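# Move green-PULL-tagged drive carriers into divider box

## Task

Find every carrier in the cage whose drive carries a green PULL tag on its top and place each one in the divider box. Each must sit down on the box floor, in contact only with the box, other carriers you placed there, or the robot, and the box must stay upright. All other carriers must remain fully seated in the cage with their levers latched. Anything held in place only by the robot at the end does not count. Finish by releasing everything and moving the grippers away.

## Robot and tools

Robot: two arms, left_arm and right_arm, each ending in a parallel two-finger gripper. Cameras: cam_high, cam_low, cam_left_wrist, cam_right_wrist (each 896x504). show_instructions displays the reference pages for the scene; it moves nothing.

Frame: one shared scene frame. Origin on the table top midway between the arms, +z up, +x out over the table, left_arm on the +y side. The names left/right are arm names, not image sides. Printed hand positions can be slightly off, more so at long reach.

Gripper geometry: fingers point along the gripper's +z axis and close along its x axis. The reported position is the point between the pads; fingertips extend 17.5 mm past it. A flat block projects about 9 cm toward the gripper's -y axis and rotates with it, so watch its clearance.

The 20-number row (used by both execute_actions and move): first the left arm's 10 values, then the right arm's 10. Per arm: x, y, z (metres, absolute target for the gripper point in the scene frame), qw, qx, qy, qz (absolute orientation, w first), then gripper position, force_limit, speed, each in -1..1. Always send all 20 even if one arm is idle. To keep an arm still, resend its last reported full pose and its gripper's previous three numbers; a 0 in the gripper slots is a real command. To hold an orientation steady, repeat the same target quaternion every time rather than copying a drifted reported one.

Gripper numbers: position +1 = fully open (50 mm gap), about -0.65 = pads meet; send -1 to grip until the object stops the fingers. force_limit maps -1/0/+1 to roughly 20/102/185 N per pad (actual can be ~17 % higher). speed maps -1/0/+1 to 20/85/150 mm/s of gap change. A new force or speed only applies after the position number changes by at least 0.01. To soften a grip, open first. position_measured counts convert to opening as (250 - counts) x 0.202 mm.

object_status: 0 moving, 1 blocked while opening, 2 blocked while closing (a real grip), 3 reached target or pads met (likely nothing held). Confirm 2 after gripping. Except after a grip at force_limit -1, fingers re-close by themselves if the object slips. Gripping an immovable, off-center object weakens over time.

execute_actions {"actions": [...], "pictures": bool}: the list holds at most one item. Empty list = just read state. {"rows": [[20 numbers], ...], "steps": n} runs up to 15 control steps of 1/30 s (default 15); each row is one step, the last row repeats to fill. {"steps": n} alone waits up to 300 steps counted from the previous result, including your reply time. A target more than 0.6 m from the last reported hand position along any gripper axis is refused and nothing is sent. Each step the command is clipped to within 70 mm and 16 degrees of the measured pose, so far targets need several calls; afterward the arm continues only to its last clipped pose. Check the result's pose and the "Hand target" line.

move {"target": [20 numbers], "speed": m/s}: straight-line paths to absolute poses for both arms, ending together, 0.5 to 10 s long (longer ones stop short). speed 0.002 to 0.5, default 0.25; rotation is capped at twice that in rad/s. Gripper values are applied at the start. No collision avoidance against objects or the other arm; the hand can lag, wander, or overshoot speed near full extension. Result adds a "move:" line: done, off_target, moving, held or fault, plus limits (paced = target clipped; held = a clearance check blocked steps, after which the arm may jump quickly) and each gripper's distance to its target.

wait {"seconds": 0..10}: lets the scene run with nothing new sent. zoom_image {"camera", "region": [x0,y0,x1,y1]} gives a detailed crop (max 504x504 px) of the latest image. finished_scene {"scene": n} ends the current scene irreversibly and grades it; do this only after releasing and withdrawing.

Result lines: state gives each gripper's position and quaternion; "pose unreachable" names an arm whose command the clearance check altered; HELD marks steps not sent. MOTOR HOT warns of heating from holding loads; an OVER-TEMPERATURE FAULT brakes that arm until it cools.

Faults: if a joint hits its load limit (150 N m for waist, shoulder, elbow; 37.6 N m for forearm roll, wrist pitch, wrist roll, including held weight) or any external force reaches 150 N, the arm halts for 10 s, goes limp to the contact and drops the rest of the call. Arms are stiff, so aiming even slightly beyond a firm surface can trigger this; approach slowly and stop at contact. Do not let the arms collide or press on each other. Joint ranges (rad): waist ±3.491, shoulder ±3.140, elbow -1.187..4.328, forearm roll ±3.316, wrist pitch ±3.140, wrist roll ±3.927.

Caution: occasional disturbances may jerk a held part or nudge loose objects. Never let anything fall off the table; avoid drops, slips, slams and hard shoves. The simulation keeps running while you compose replies, so fingers still closing keep moving. Fast, smooth, low-effort motion is preferred.

Each tool is called after "Emit:" in YAML: its name, and indented under it one key for each argument.

## Session

Emit:
show_instructions:

Reference images for this scene: manual page 1, manual page 2, manual page 3, manual page 4, manual page 5, manual page 6.

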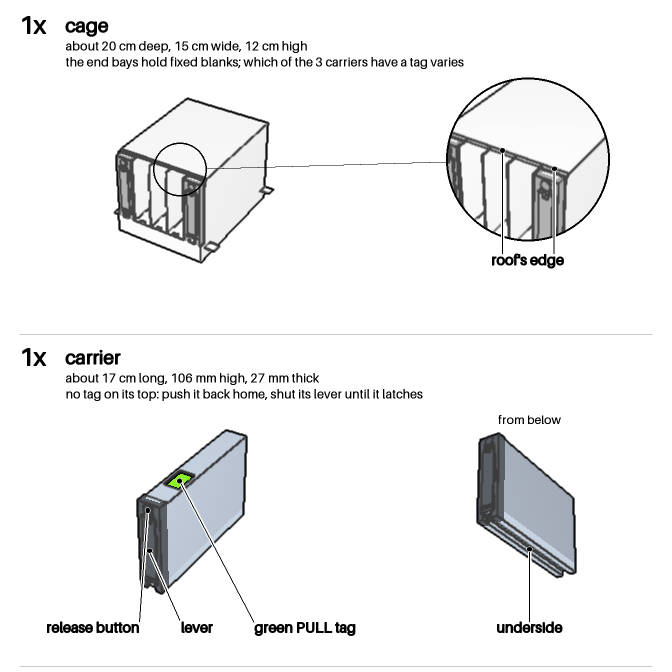

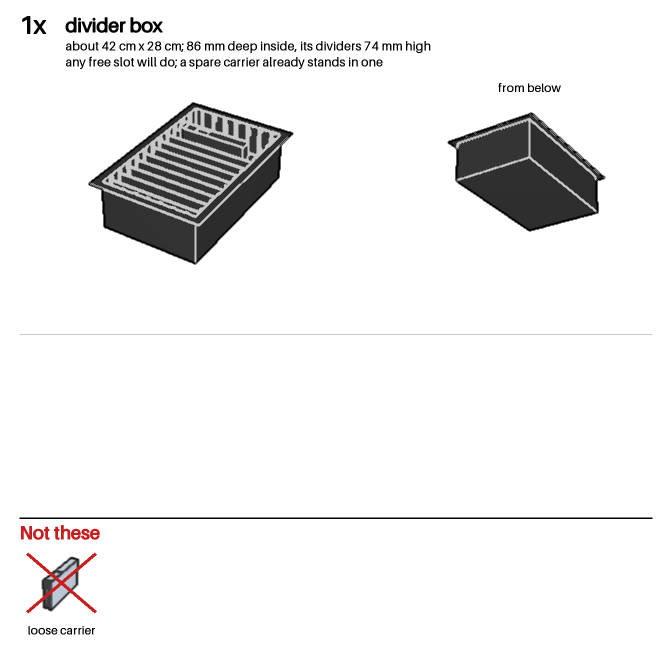

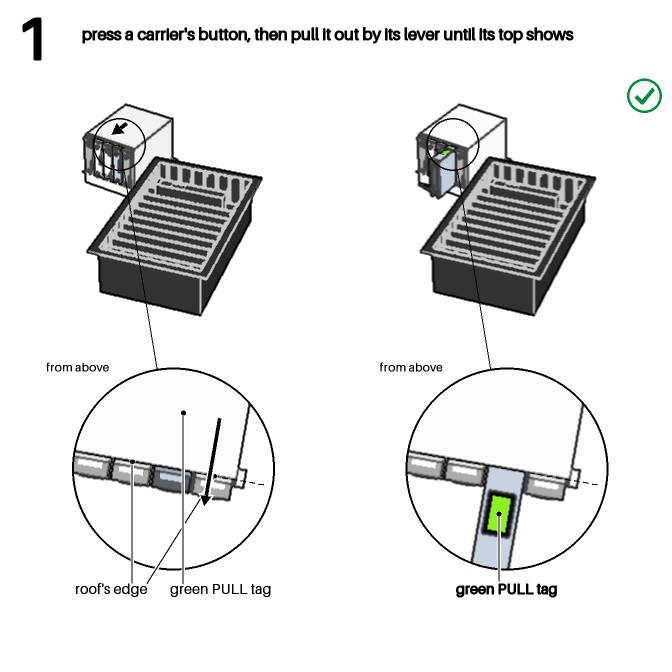

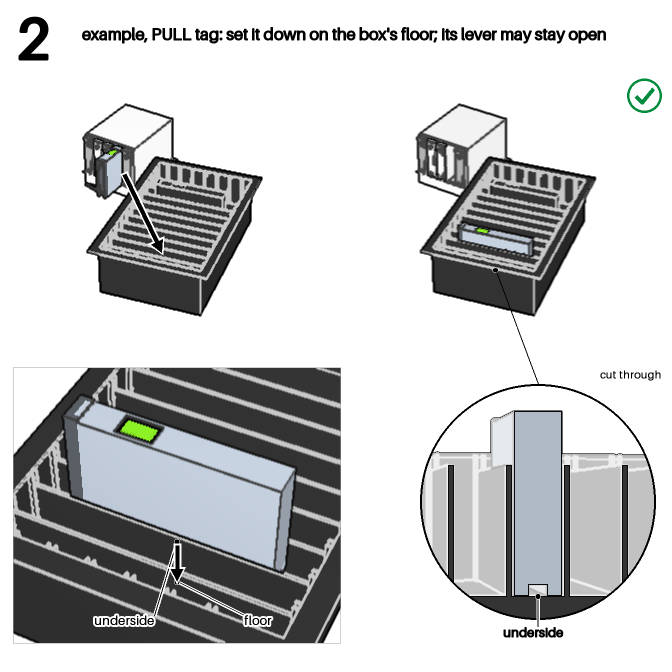

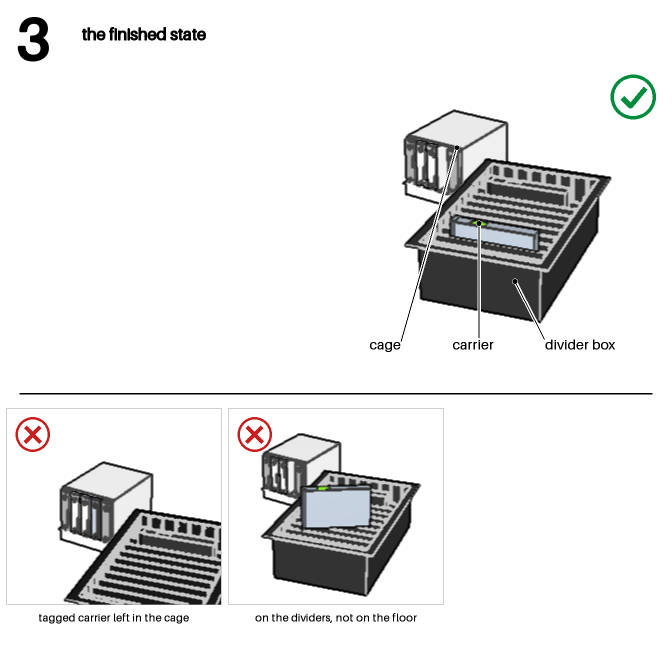

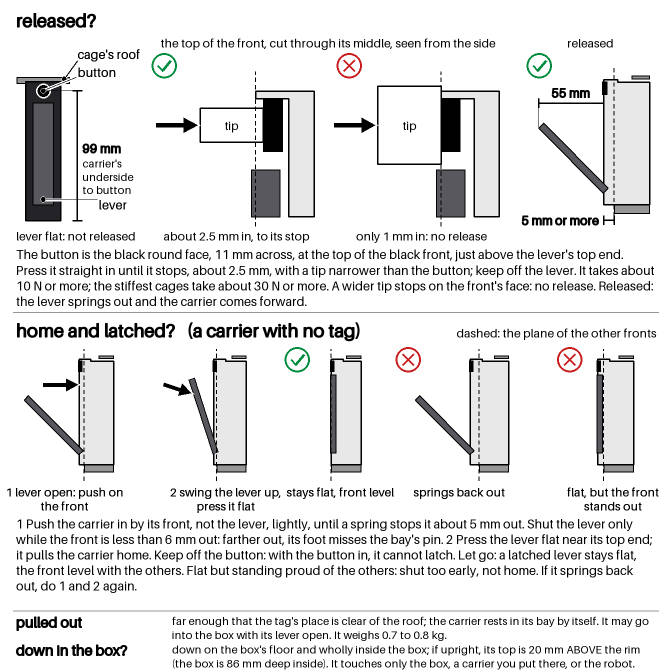

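Emit:
execute_actions:
  actions: []

Scene clock: 0.00 s of 9097.00 s.
left_arm: end_effector_position=(+0.4444, +0.3570, +0.2895) position_measured=3 object_status=3 end_effector_quat_wxyz=(-0.001, +0.756, +0.654, -0.001) | right_arm: end_effector_position=(+0.3392, -0.3195, +0.1836) position_measured=3 object_status=3 end_effector_quat_wxyz=(-0.052, +0.502, +0.813, +0.290)
Joint positions: left_arm=[ 0.262  0.132  0.192 -0.    -1.633 -0.266] | right_arm=[-0.123 -0.476 -0.509 -0.569 -1.338  0.549]
Joint velocities: left_arm=[ 0.001 -0.    -0.    -0.001 -0.001 -0.   ] | right_arm=[ 0.002 -0.    -0.    -0.    -0.     0.   ]
Hand target (left_arm): +0.444, +0.357, +0.290; -0.001, +0.756, +0.654, -0.001
Hand target (right_arm): +0.339, -0.320, +0.184; -0.052, +0.502, +0.813, +0.290

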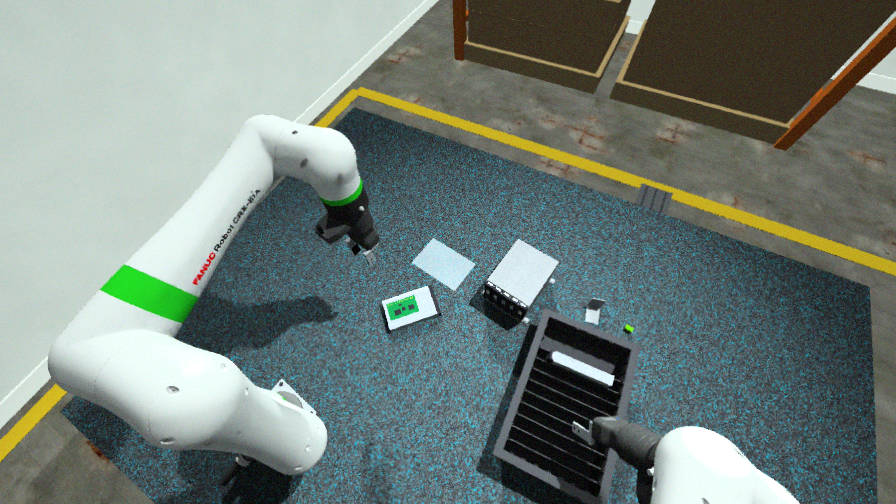

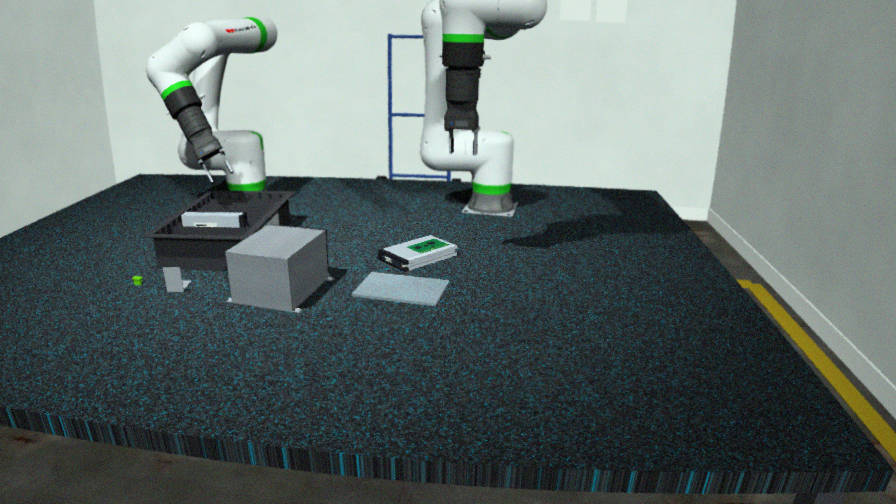

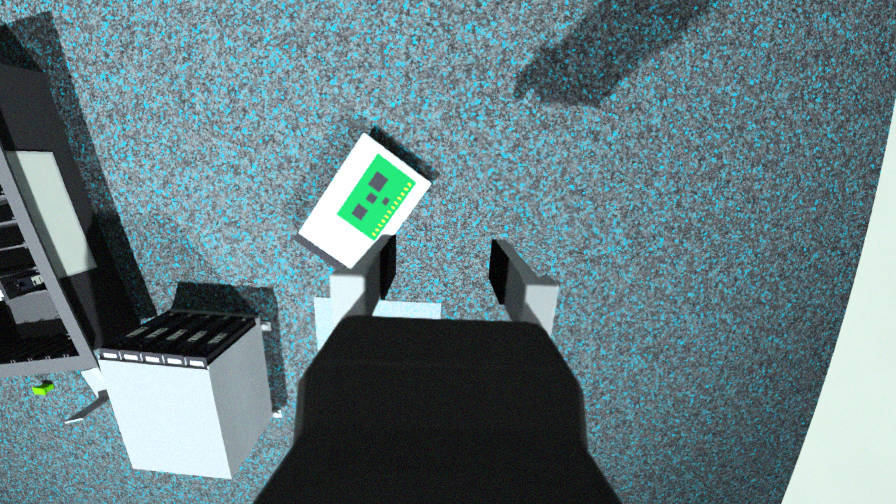

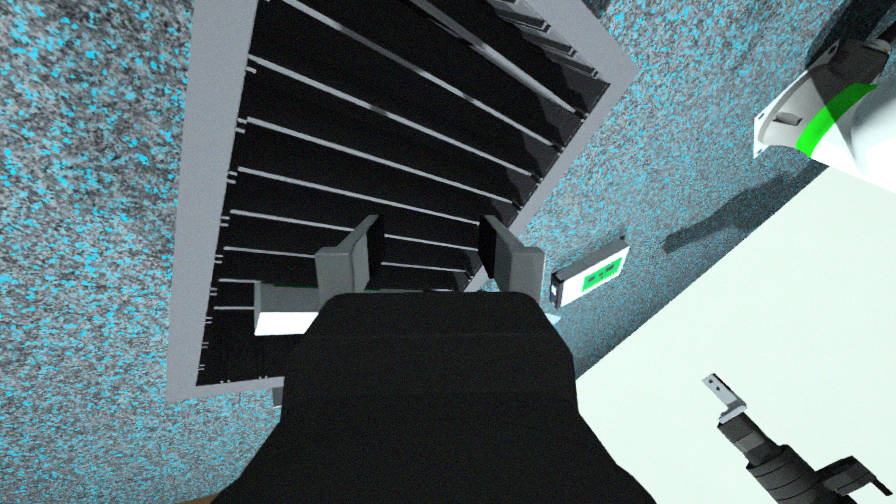

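Emit:
zoom_image:
  camera: "cam_left_wrist"
  region: [0,200,330,504]

Emit:
zoom_image:
  camera: "cam_high"
  region: [360,210,700,504]

Region (0, 200, 330, 504) of cam_left_wrist's 896x504 image, scaled by 1.527, with more detail than that image has; it fills the top 464 rows of this view, and the rest is white.

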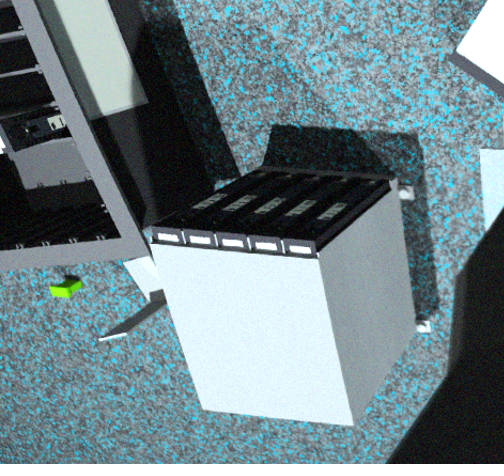

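Region (360, 210, 700, 504) of cam_high's 896x504 image, scaled by 1.482, with more detail than that image has; it fills the top 436 rows of this view, and the rest is white.

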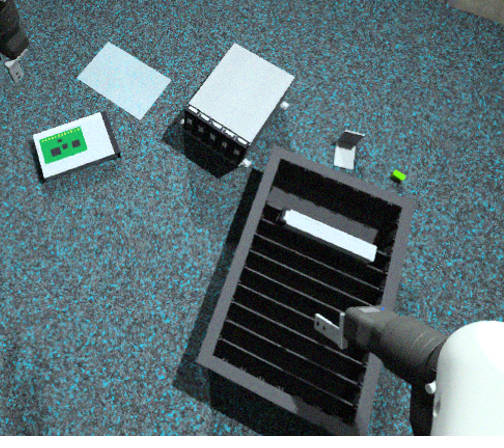

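Emit:
move:
  target: [0.505,0.0,0.23,0,0.6884,-0.7254,0,1.0,0.0,1.0,0.40,-0.60,0.22,-0.052,0.502,0.813,0.290,1.0,0,0.5]
  speed: 0.45

Scene clock: 117.47 s of 9097.00 s.
left_arm: end_effector_position=(+0.5045, +0.0000, +0.2300) position_measured=3 object_status=3 end_effector_quat_wxyz=(-0.000, +0.689, -0.725, -0.000) | right_arm: end_effector_position=(+0.4002, -0.5995, +0.2202) position_measured=3 object_status=3 end_effector_quat_wxyz=(-0.052, +0.502, +0.813, +0.291)
Joint positions: left_arm=[-0.358  0.556  0.614 -0.    -1.629 -2.695] | right_arm=[-0.811  0.134  0.088 -0.572 -1.71   1.131]
Joint velocities: left_arm=[ 0.     0.003  0.004 -0.    -0.003 -0.005] | right_arm=[-0.002  0.001  0.001 -0.    -0.001  0.001]
Hand target (left_arm): +0.504, -0.000, +0.230; -0.000, +0.688, -0.725, -0.000
Hand target (right_arm): +0.400, -0.600, +0.220; -0.052, +0.502, +0.813, +0.291
Off the commanded pose (left_arm): 0.001 m, 0 deg.
Off the commanded pose (right_arm): 0.001 m, 0 deg.
After step 90, 110.53 s passed at rest.
move: done

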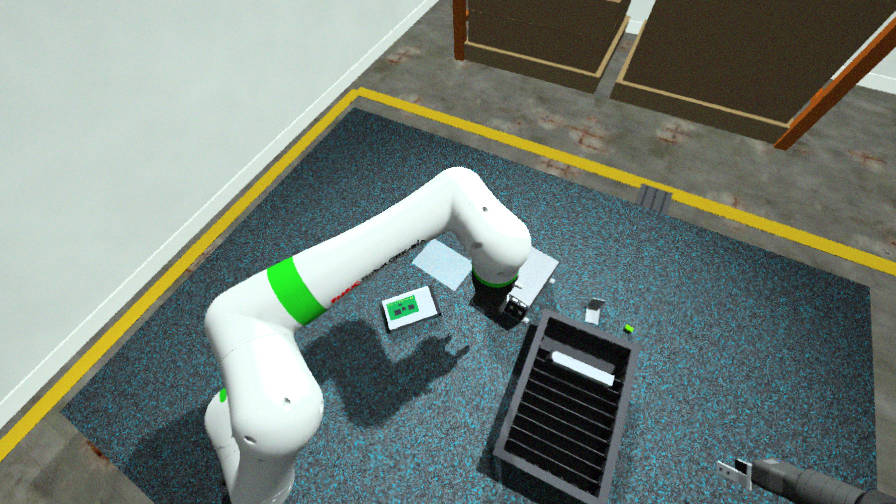

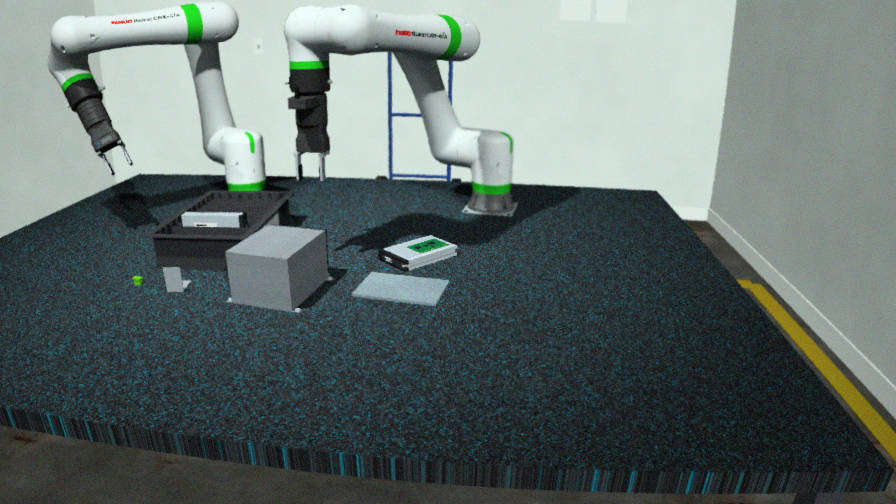

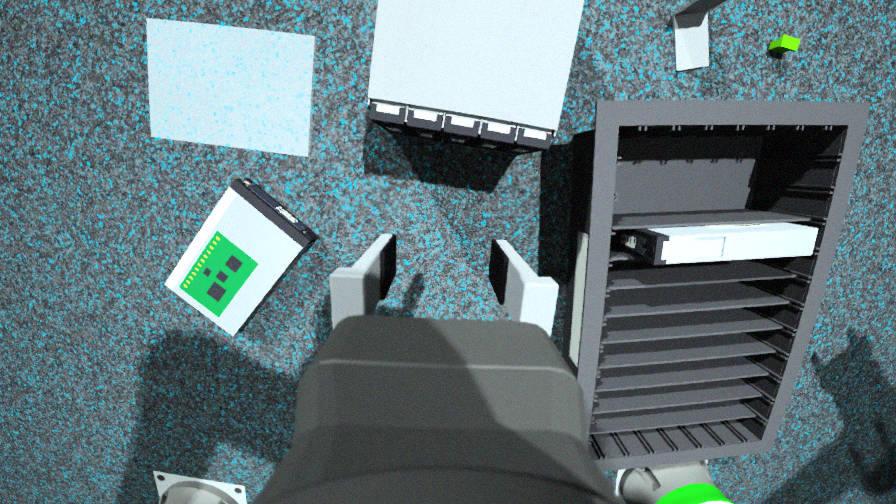

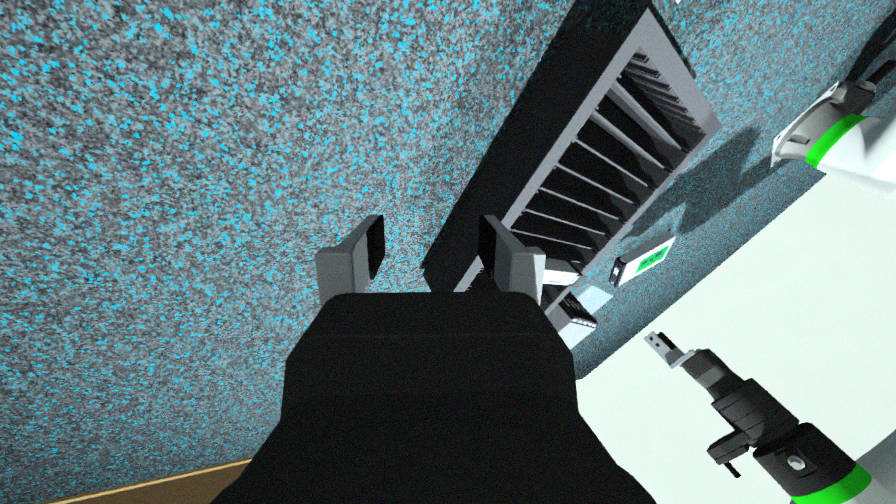

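Emit:
zoom_image:
  camera: "cam_left_wrist"
  region: [340,60,600,200]

Region (340, 60, 600, 200) of cam_left_wrist's 896x504 image, scaled by 1.938, with more detail than that image has; it fills the top 271 rows of this view, and the rest is white.

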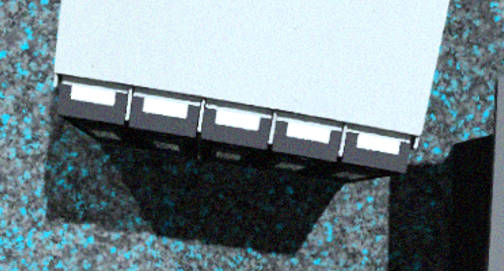

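Emit:
move:
  target: [0.5344,0.0483,0.121,-0.1046,0.6603,-0.7346,0.1163,1.0,0.0,1.0,0.40,-0.60,0.22,-0.052,0.502,0.813,0.290,1.0,0,0.5]
  speed: 0.15

Scene clock: 238.97 s of 9097.00 s.
left_arm: end_effector_position=(+0.5346, +0.0482, +0.1210) position_measured=3 object_status=3 end_effector_quat_wxyz=(-0.105, +0.660, -0.734, +0.116) | right_arm: end_effector_position=(+0.4000, -0.6000, +0.2200) position_measured=3 object_status=3 end_effector_quat_wxyz=(-0.052, +0.502, +0.813, +0.290)
Joint positions: left_arm=[-0.325  0.365  0.067 -0.132 -0.982 -2.725] | right_arm=[-0.811  0.134  0.088 -0.57  -1.709  1.131]
Joint velocities: left_arm=[ 0.001 -0.001 -0.004 -0.002  0.005 -0.   ] | right_arm=[-0.001 -0.     0.     0.     0.     0.001]
Hand target (left_arm): +0.535, +0.048, +0.121; +0.105, -0.660, +0.734, -0.116
Hand target (right_arm): +0.400, -0.600, +0.220; -0.052, +0.502, +0.813, +0.290
Off the commanded pose (left_arm): 0.000 m, 0 deg.
Off the commanded pose (right_arm): 0.000 m, 0 deg.
After step 90, 117.00 s passed at rest.
move: done

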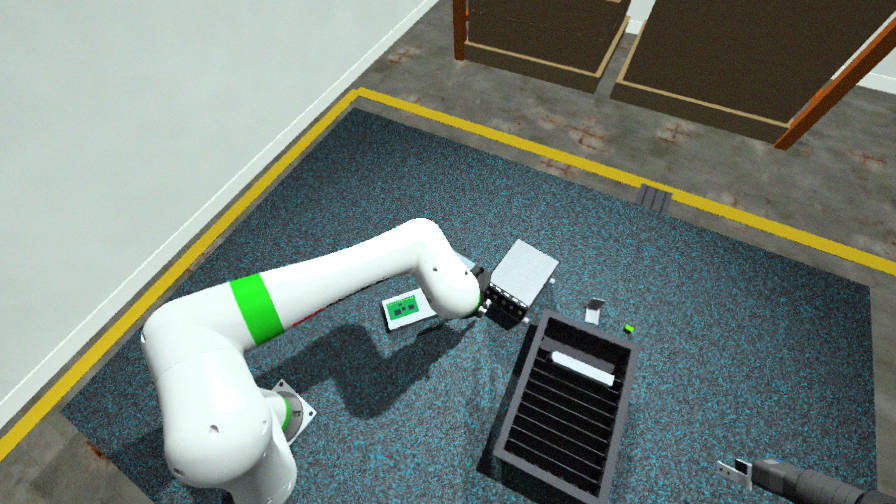

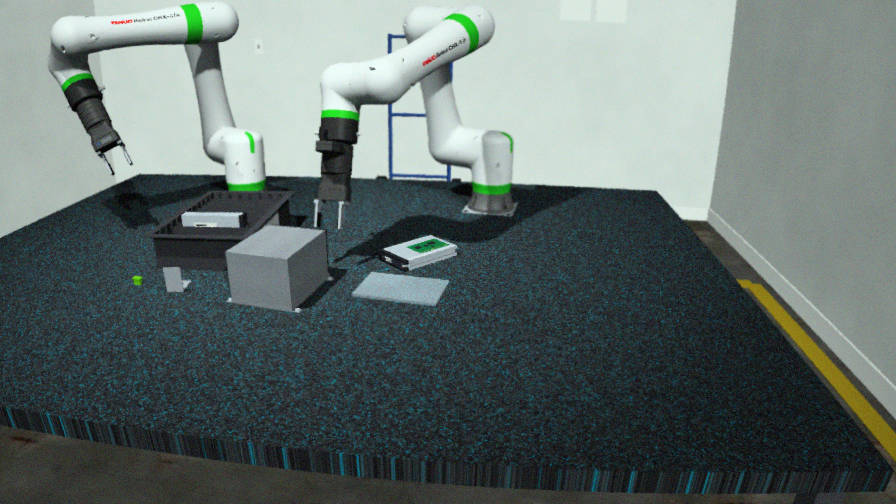

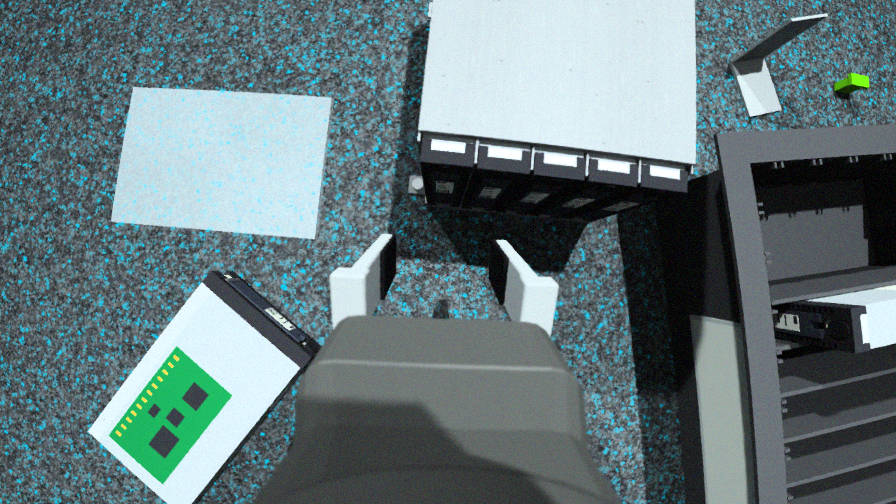

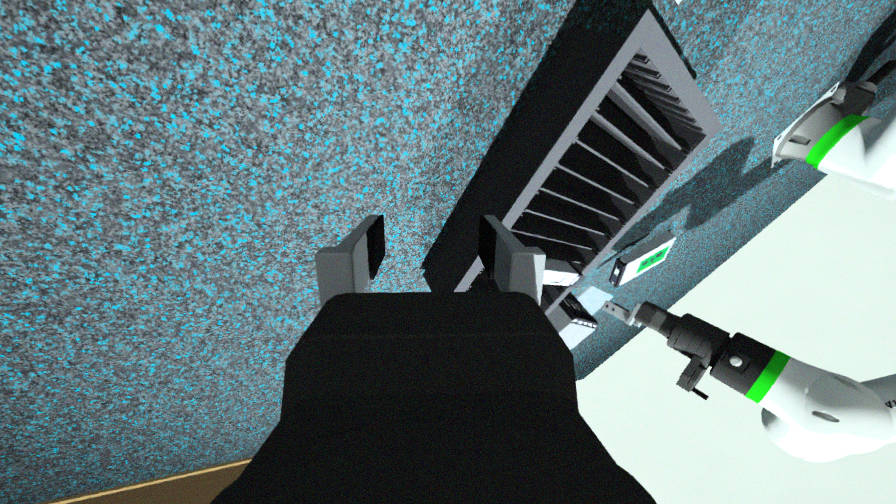

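Emit:
zoom_image:
  camera: "cam_left_wrist"
  region: [400,110,720,290]

Region (400, 110, 720, 290) of cam_left_wrist's 896x504 image, scaled by 1.575, with more detail than that image has; it fills the top 284 rows of this view, and the rest is white.

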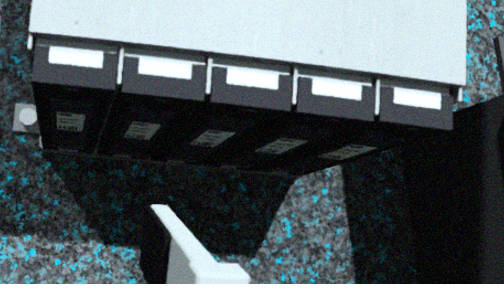

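Emit:
zoom_image:
  camera: "cam_left_wrist"
  region: [360,215,540,315]

Region (360, 215, 540, 315) of cam_left_wrist's 896x504 image, scaled by 2.800, with more detail than that image has.

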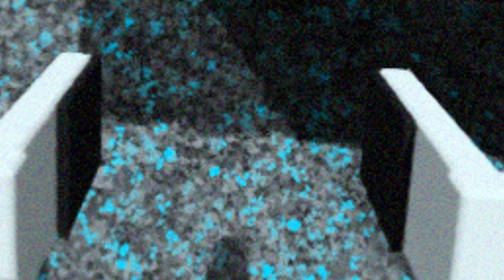

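Emit:
move:
  target: [0.5524,0.0453,0.121,-0.1046,0.6603,-0.7346,0.1163,1.0,0.0,1.0,0.40,-0.60,0.22,-0.052,0.502,0.813,0.290,1.0,0,0.5]
  speed: 0.05

Emit:
zoom_image:
  camera: "cam_left_wrist"
  region: [420,150,620,270]

Scene clock: 314.67 s of 9097.00 s.
left_arm: end_effector_position=(+0.5523, +0.0453, +0.1210) position_measured=3 object_status=3 end_effector_quat_wxyz=(-0.105, +0.660, -0.735, +0.116) | right_arm: end_effector_position=(+0.4000, -0.6000, +0.2200) position_measured=3 object_status=3 end_effector_quat_wxyz=(-0.052, +0.502, +0.813, +0.290)
Joint positions: left_arm=[-0.315  0.401  0.115 -0.127 -0.992 -2.739] | right_arm=[-0.811  0.134  0.088 -0.57  -1.709  1.131]
Joint velocities: left_arm=[ 0.002  0.002  0.003 -0.001 -0.    -0.002] | right_arm=[-0.002 -0.     0.    -0.    -0.     0.   ]
Hand target (left_arm): +0.552, +0.045, +0.121; +0.105, -0.660, +0.735, -0.116
Hand target (right_arm): +0.400, -0.600, +0.220; -0.052, +0.502, +0.813, +0.290
Off the commanded pose (left_arm): 0.000 m, 0 deg.
Off the commanded pose (right_arm): 0.000 m, 0 deg.
After step 90, 71.93 s passed at rest.
move: done

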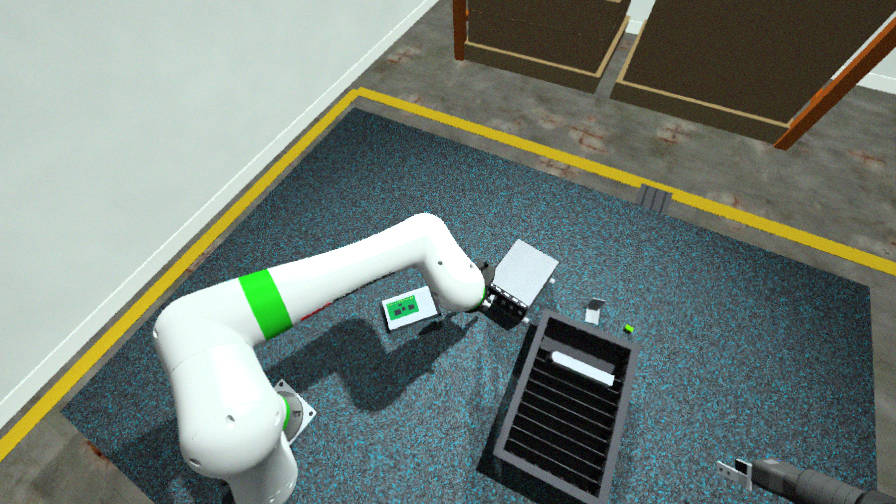

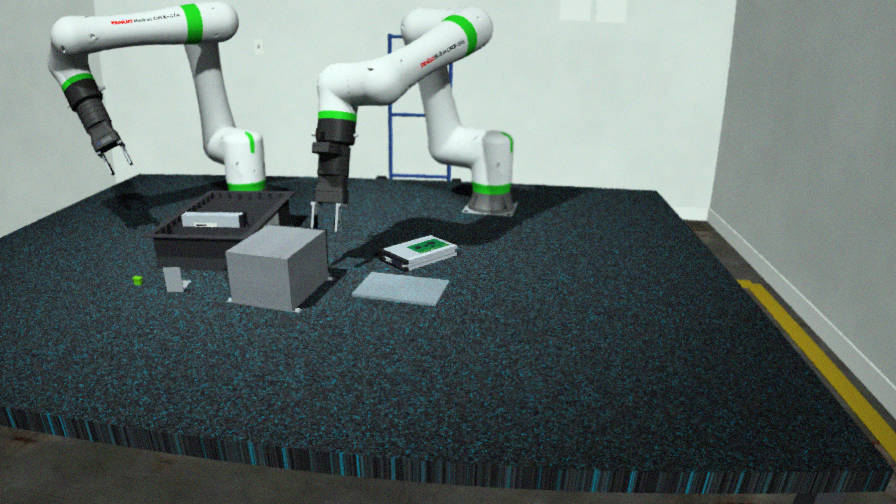

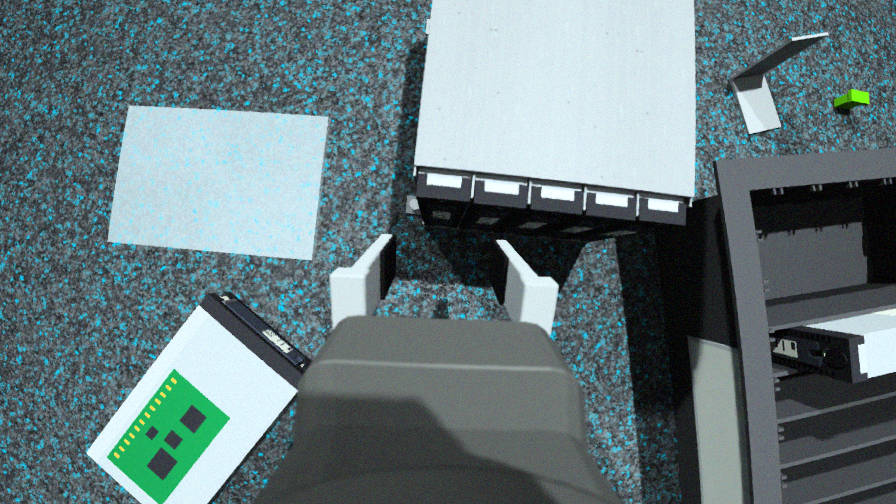

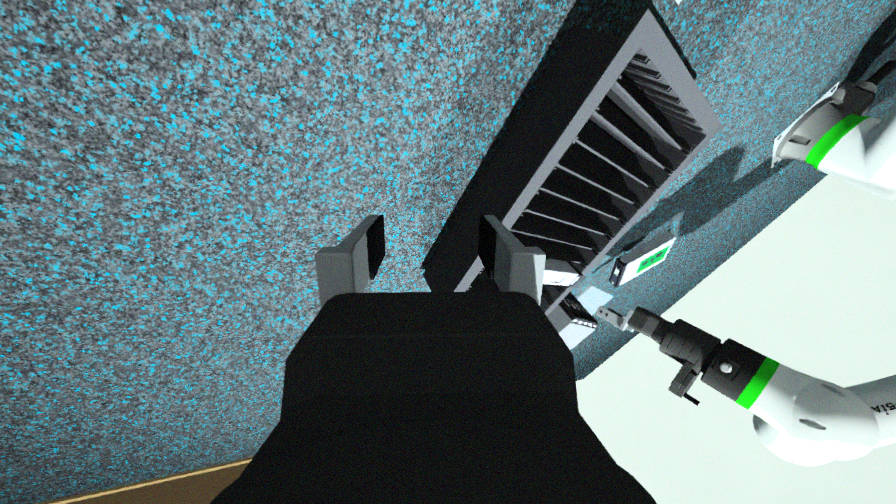

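Region (420, 150, 620, 270) of cam_left_wrist's 896x504 image, scaled by 2.520, with more detail than that image has; it fills the top 302 rows of this view, and the rest is white.

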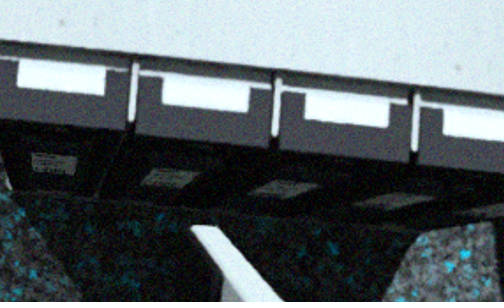

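Emit:
move:
  target: [0.5624,0.0452,0.1195,-0.1046,0.6603,-0.7346,0.1163,1.0,0.0,1.0,0.40,-0.60,0.22,-0.052,0.502,0.813,0.290,1.0,0,0.5]
  speed: 0.03

Emit:
zoom_image:
  camera: "cam_left_wrist"
  region: [440,180,580,270]

Emit:
zoom_image:
  camera: "cam_high"
  region: [460,260,560,330]

Scene clock: 329.80 s of 9097.00 s.
left_arm: end_effector_position=(+0.5623, +0.0452, +0.1195) position_measured=3 object_status=3 end_effector_quat_wxyz=(-0.105, +0.660, -0.735, +0.116) | right_arm: end_effector_position=(+0.4000, -0.6000, +0.2200) position_measured=3 object_status=3 end_effector_quat_wxyz=(-0.052, +0.502, +0.813, +0.290)
Joint positions: left_arm=[-0.307  0.421  0.138 -0.124 -0.994 -2.748] | right_arm=[-0.811  0.134  0.088 -0.57  -1.709  1.131]
Joint velocities: left_arm=[ 0.003  0.002  0.002  0.    -0.002  0.   ] | right_arm=[ 0.  0.  0.  0.  0. -0.]
Hand target (left_arm): +0.562, +0.045, +0.120; +0.105, -0.660, +0.735, -0.116
Hand target (right_arm): +0.400, -0.600, +0.220; -0.052, +0.502, +0.813, +0.290
Off the commanded pose (left_arm): 0.000 m, 0 deg.
Off the commanded pose (right_arm): 0.000 m, 0 deg.
After step 90, 11.40 s passed at rest.
move: done

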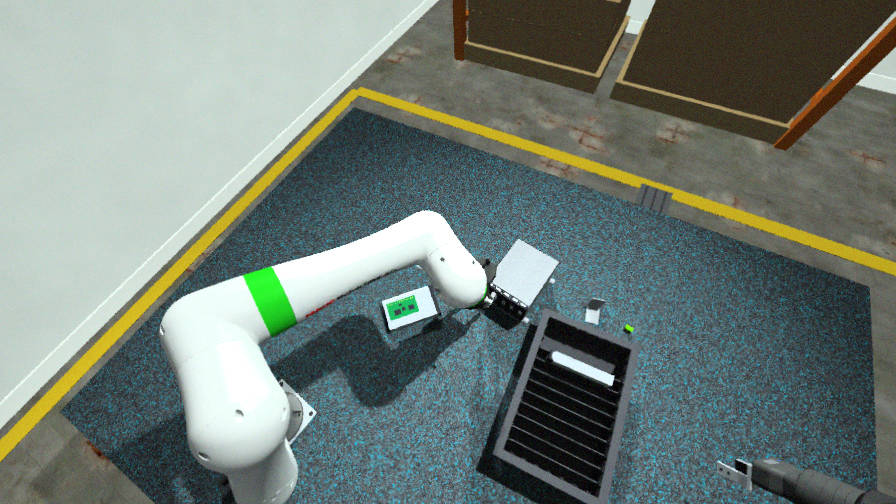

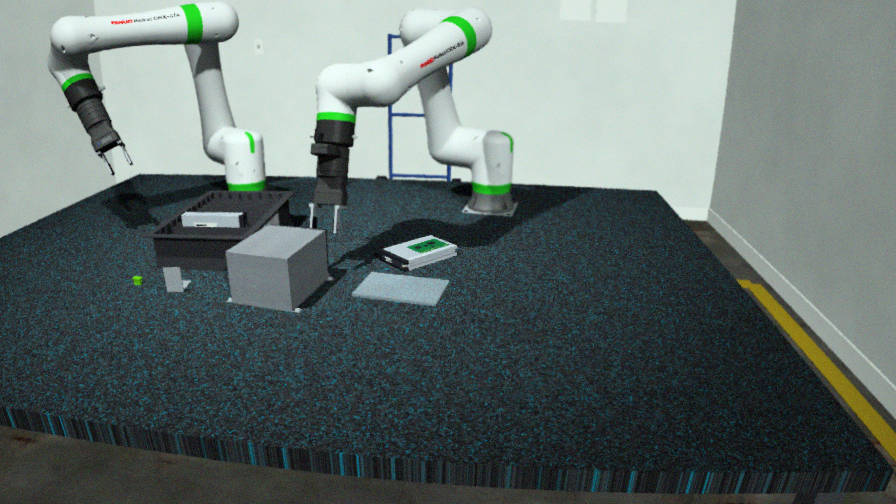

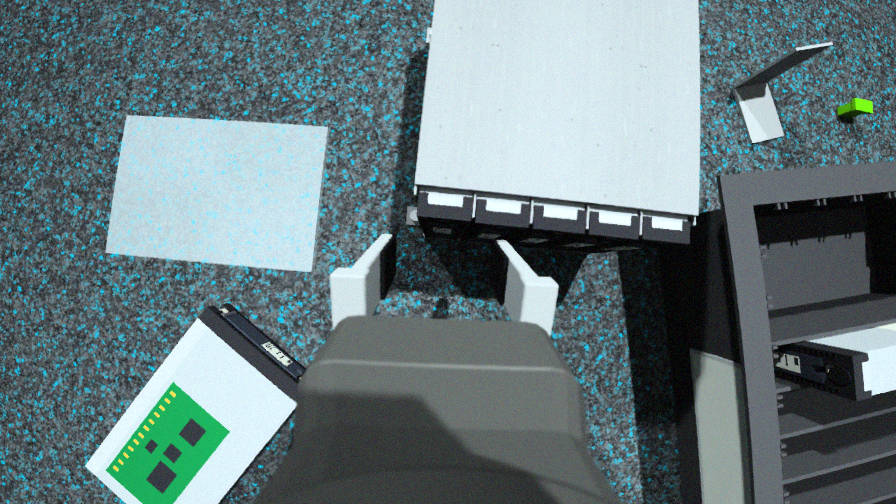

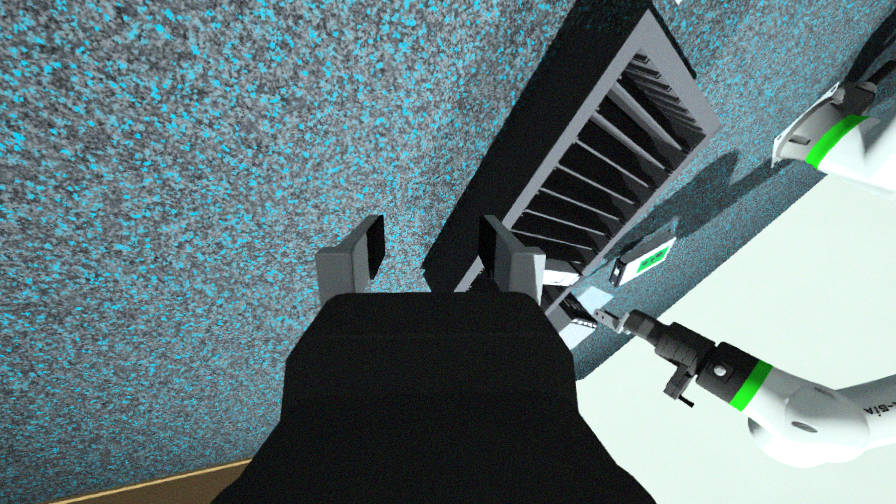

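Region (440, 180, 580, 270) of cam_left_wrist's 896x504 image, scaled by 3.600, with more detail than that image has; it fills the top 324 rows of this view, and the rest is white.

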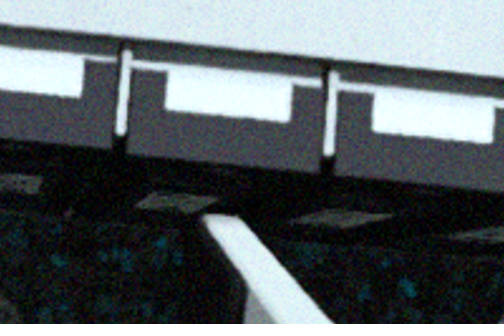

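Region (460, 260, 560, 330) of cam_high's 896x504 image, scaled by 5.040, with more detail than that image has; it fills the top 353 rows of this view, and the rest is white.

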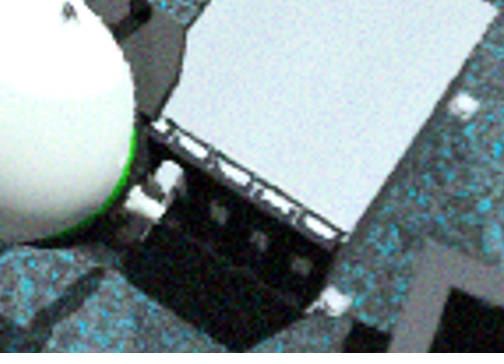

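Emit:
move:
  target: [0.5590,0.0453,0.1146,-0.2010,0.6376,-0.7093,0.2236,1.0,0.0,1.0,0.40,-0.60,0.22,-0.052,0.502,0.813,0.290,1.0,0,0.5]
  speed: 0.1

Emit:
zoom_image:
  camera: "cam_left_wrist"
  region: [430,170,590,270]

Scene clock: 435.83 s of 9097.00 s.
left_arm: end_effector_position=(+0.5591, +0.0454, +0.1146) position_measured=3 object_status=3 end_effector_quat_wxyz=(-0.201, +0.638, -0.709, +0.223) | right_arm: end_effector_position=(+0.4000, -0.6000, +0.2200) position_measured=3 object_status=3 end_effector_quat_wxyz=(-0.052, +0.502, +0.813, +0.290)
Joint positions: left_arm=[-0.384  0.309 -0.073 -0.392 -0.658 -2.476] | right_arm=[-0.811  0.134  0.088 -0.57  -1.709  1.131]
Joint velocities: left_arm=[-0.003 -0.001 -0.002 -0.013  0.006  0.012] | right_arm=[-0.002 -0.001  0.    -0.    -0.     0.   ]
Hand target (left_arm): +0.559, +0.045, +0.115; +0.201, -0.638, +0.709, -0.223
Hand target (right_arm): +0.400, -0.600, +0.220; -0.052, +0.502, +0.813, +0.290
Off the commanded pose (left_arm): 0.000 m, 0 deg.
Off the commanded pose (right_arm): 0.000 m, 0 deg.
After step 90, 101.23 s passed at rest.
move: done

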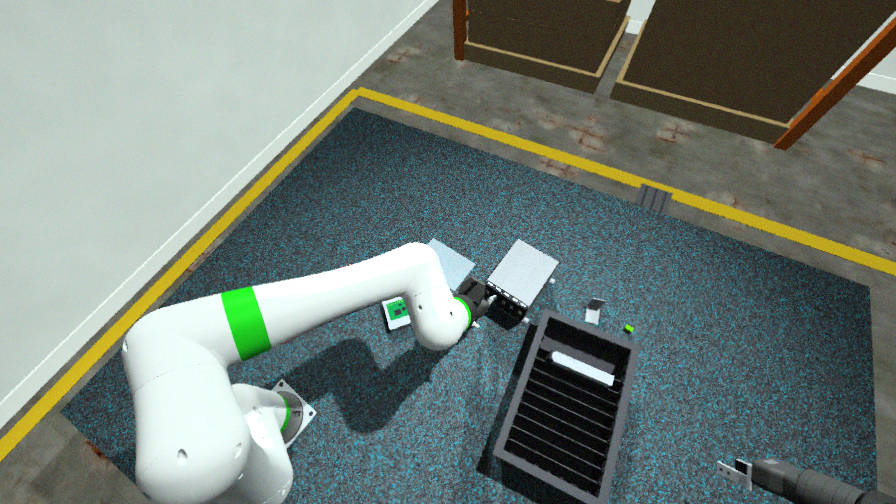

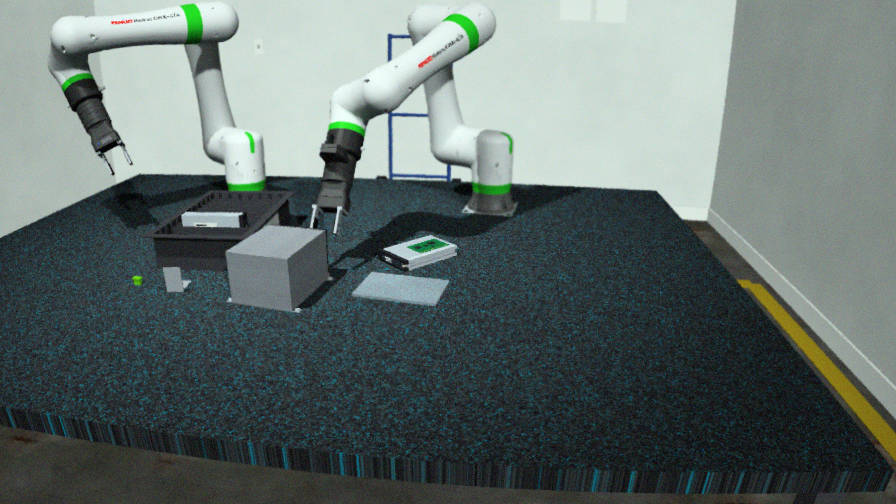

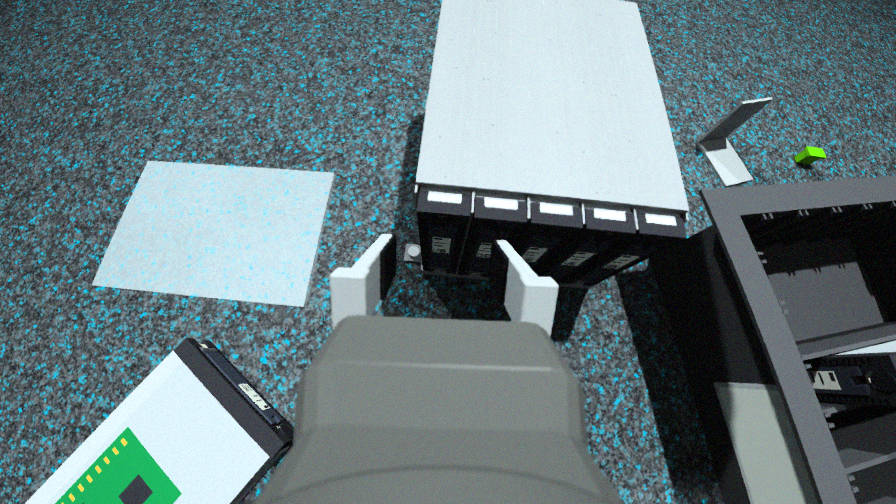

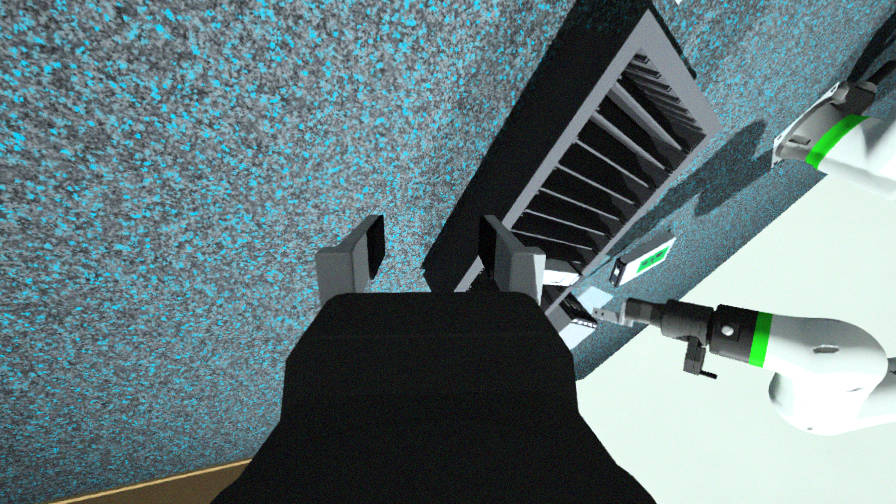

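Region (430, 170, 590, 270) of cam_left_wrist's 896x504 image, scaled by 3.150, with more detail than that image has; it fills the top 315 rows of this view, and the rest is white.

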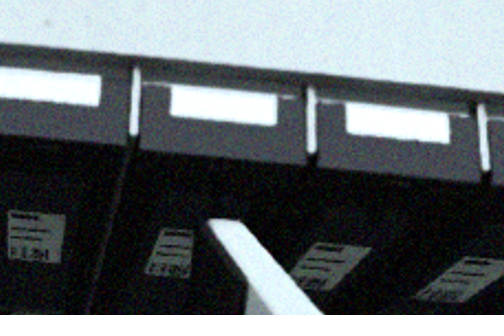

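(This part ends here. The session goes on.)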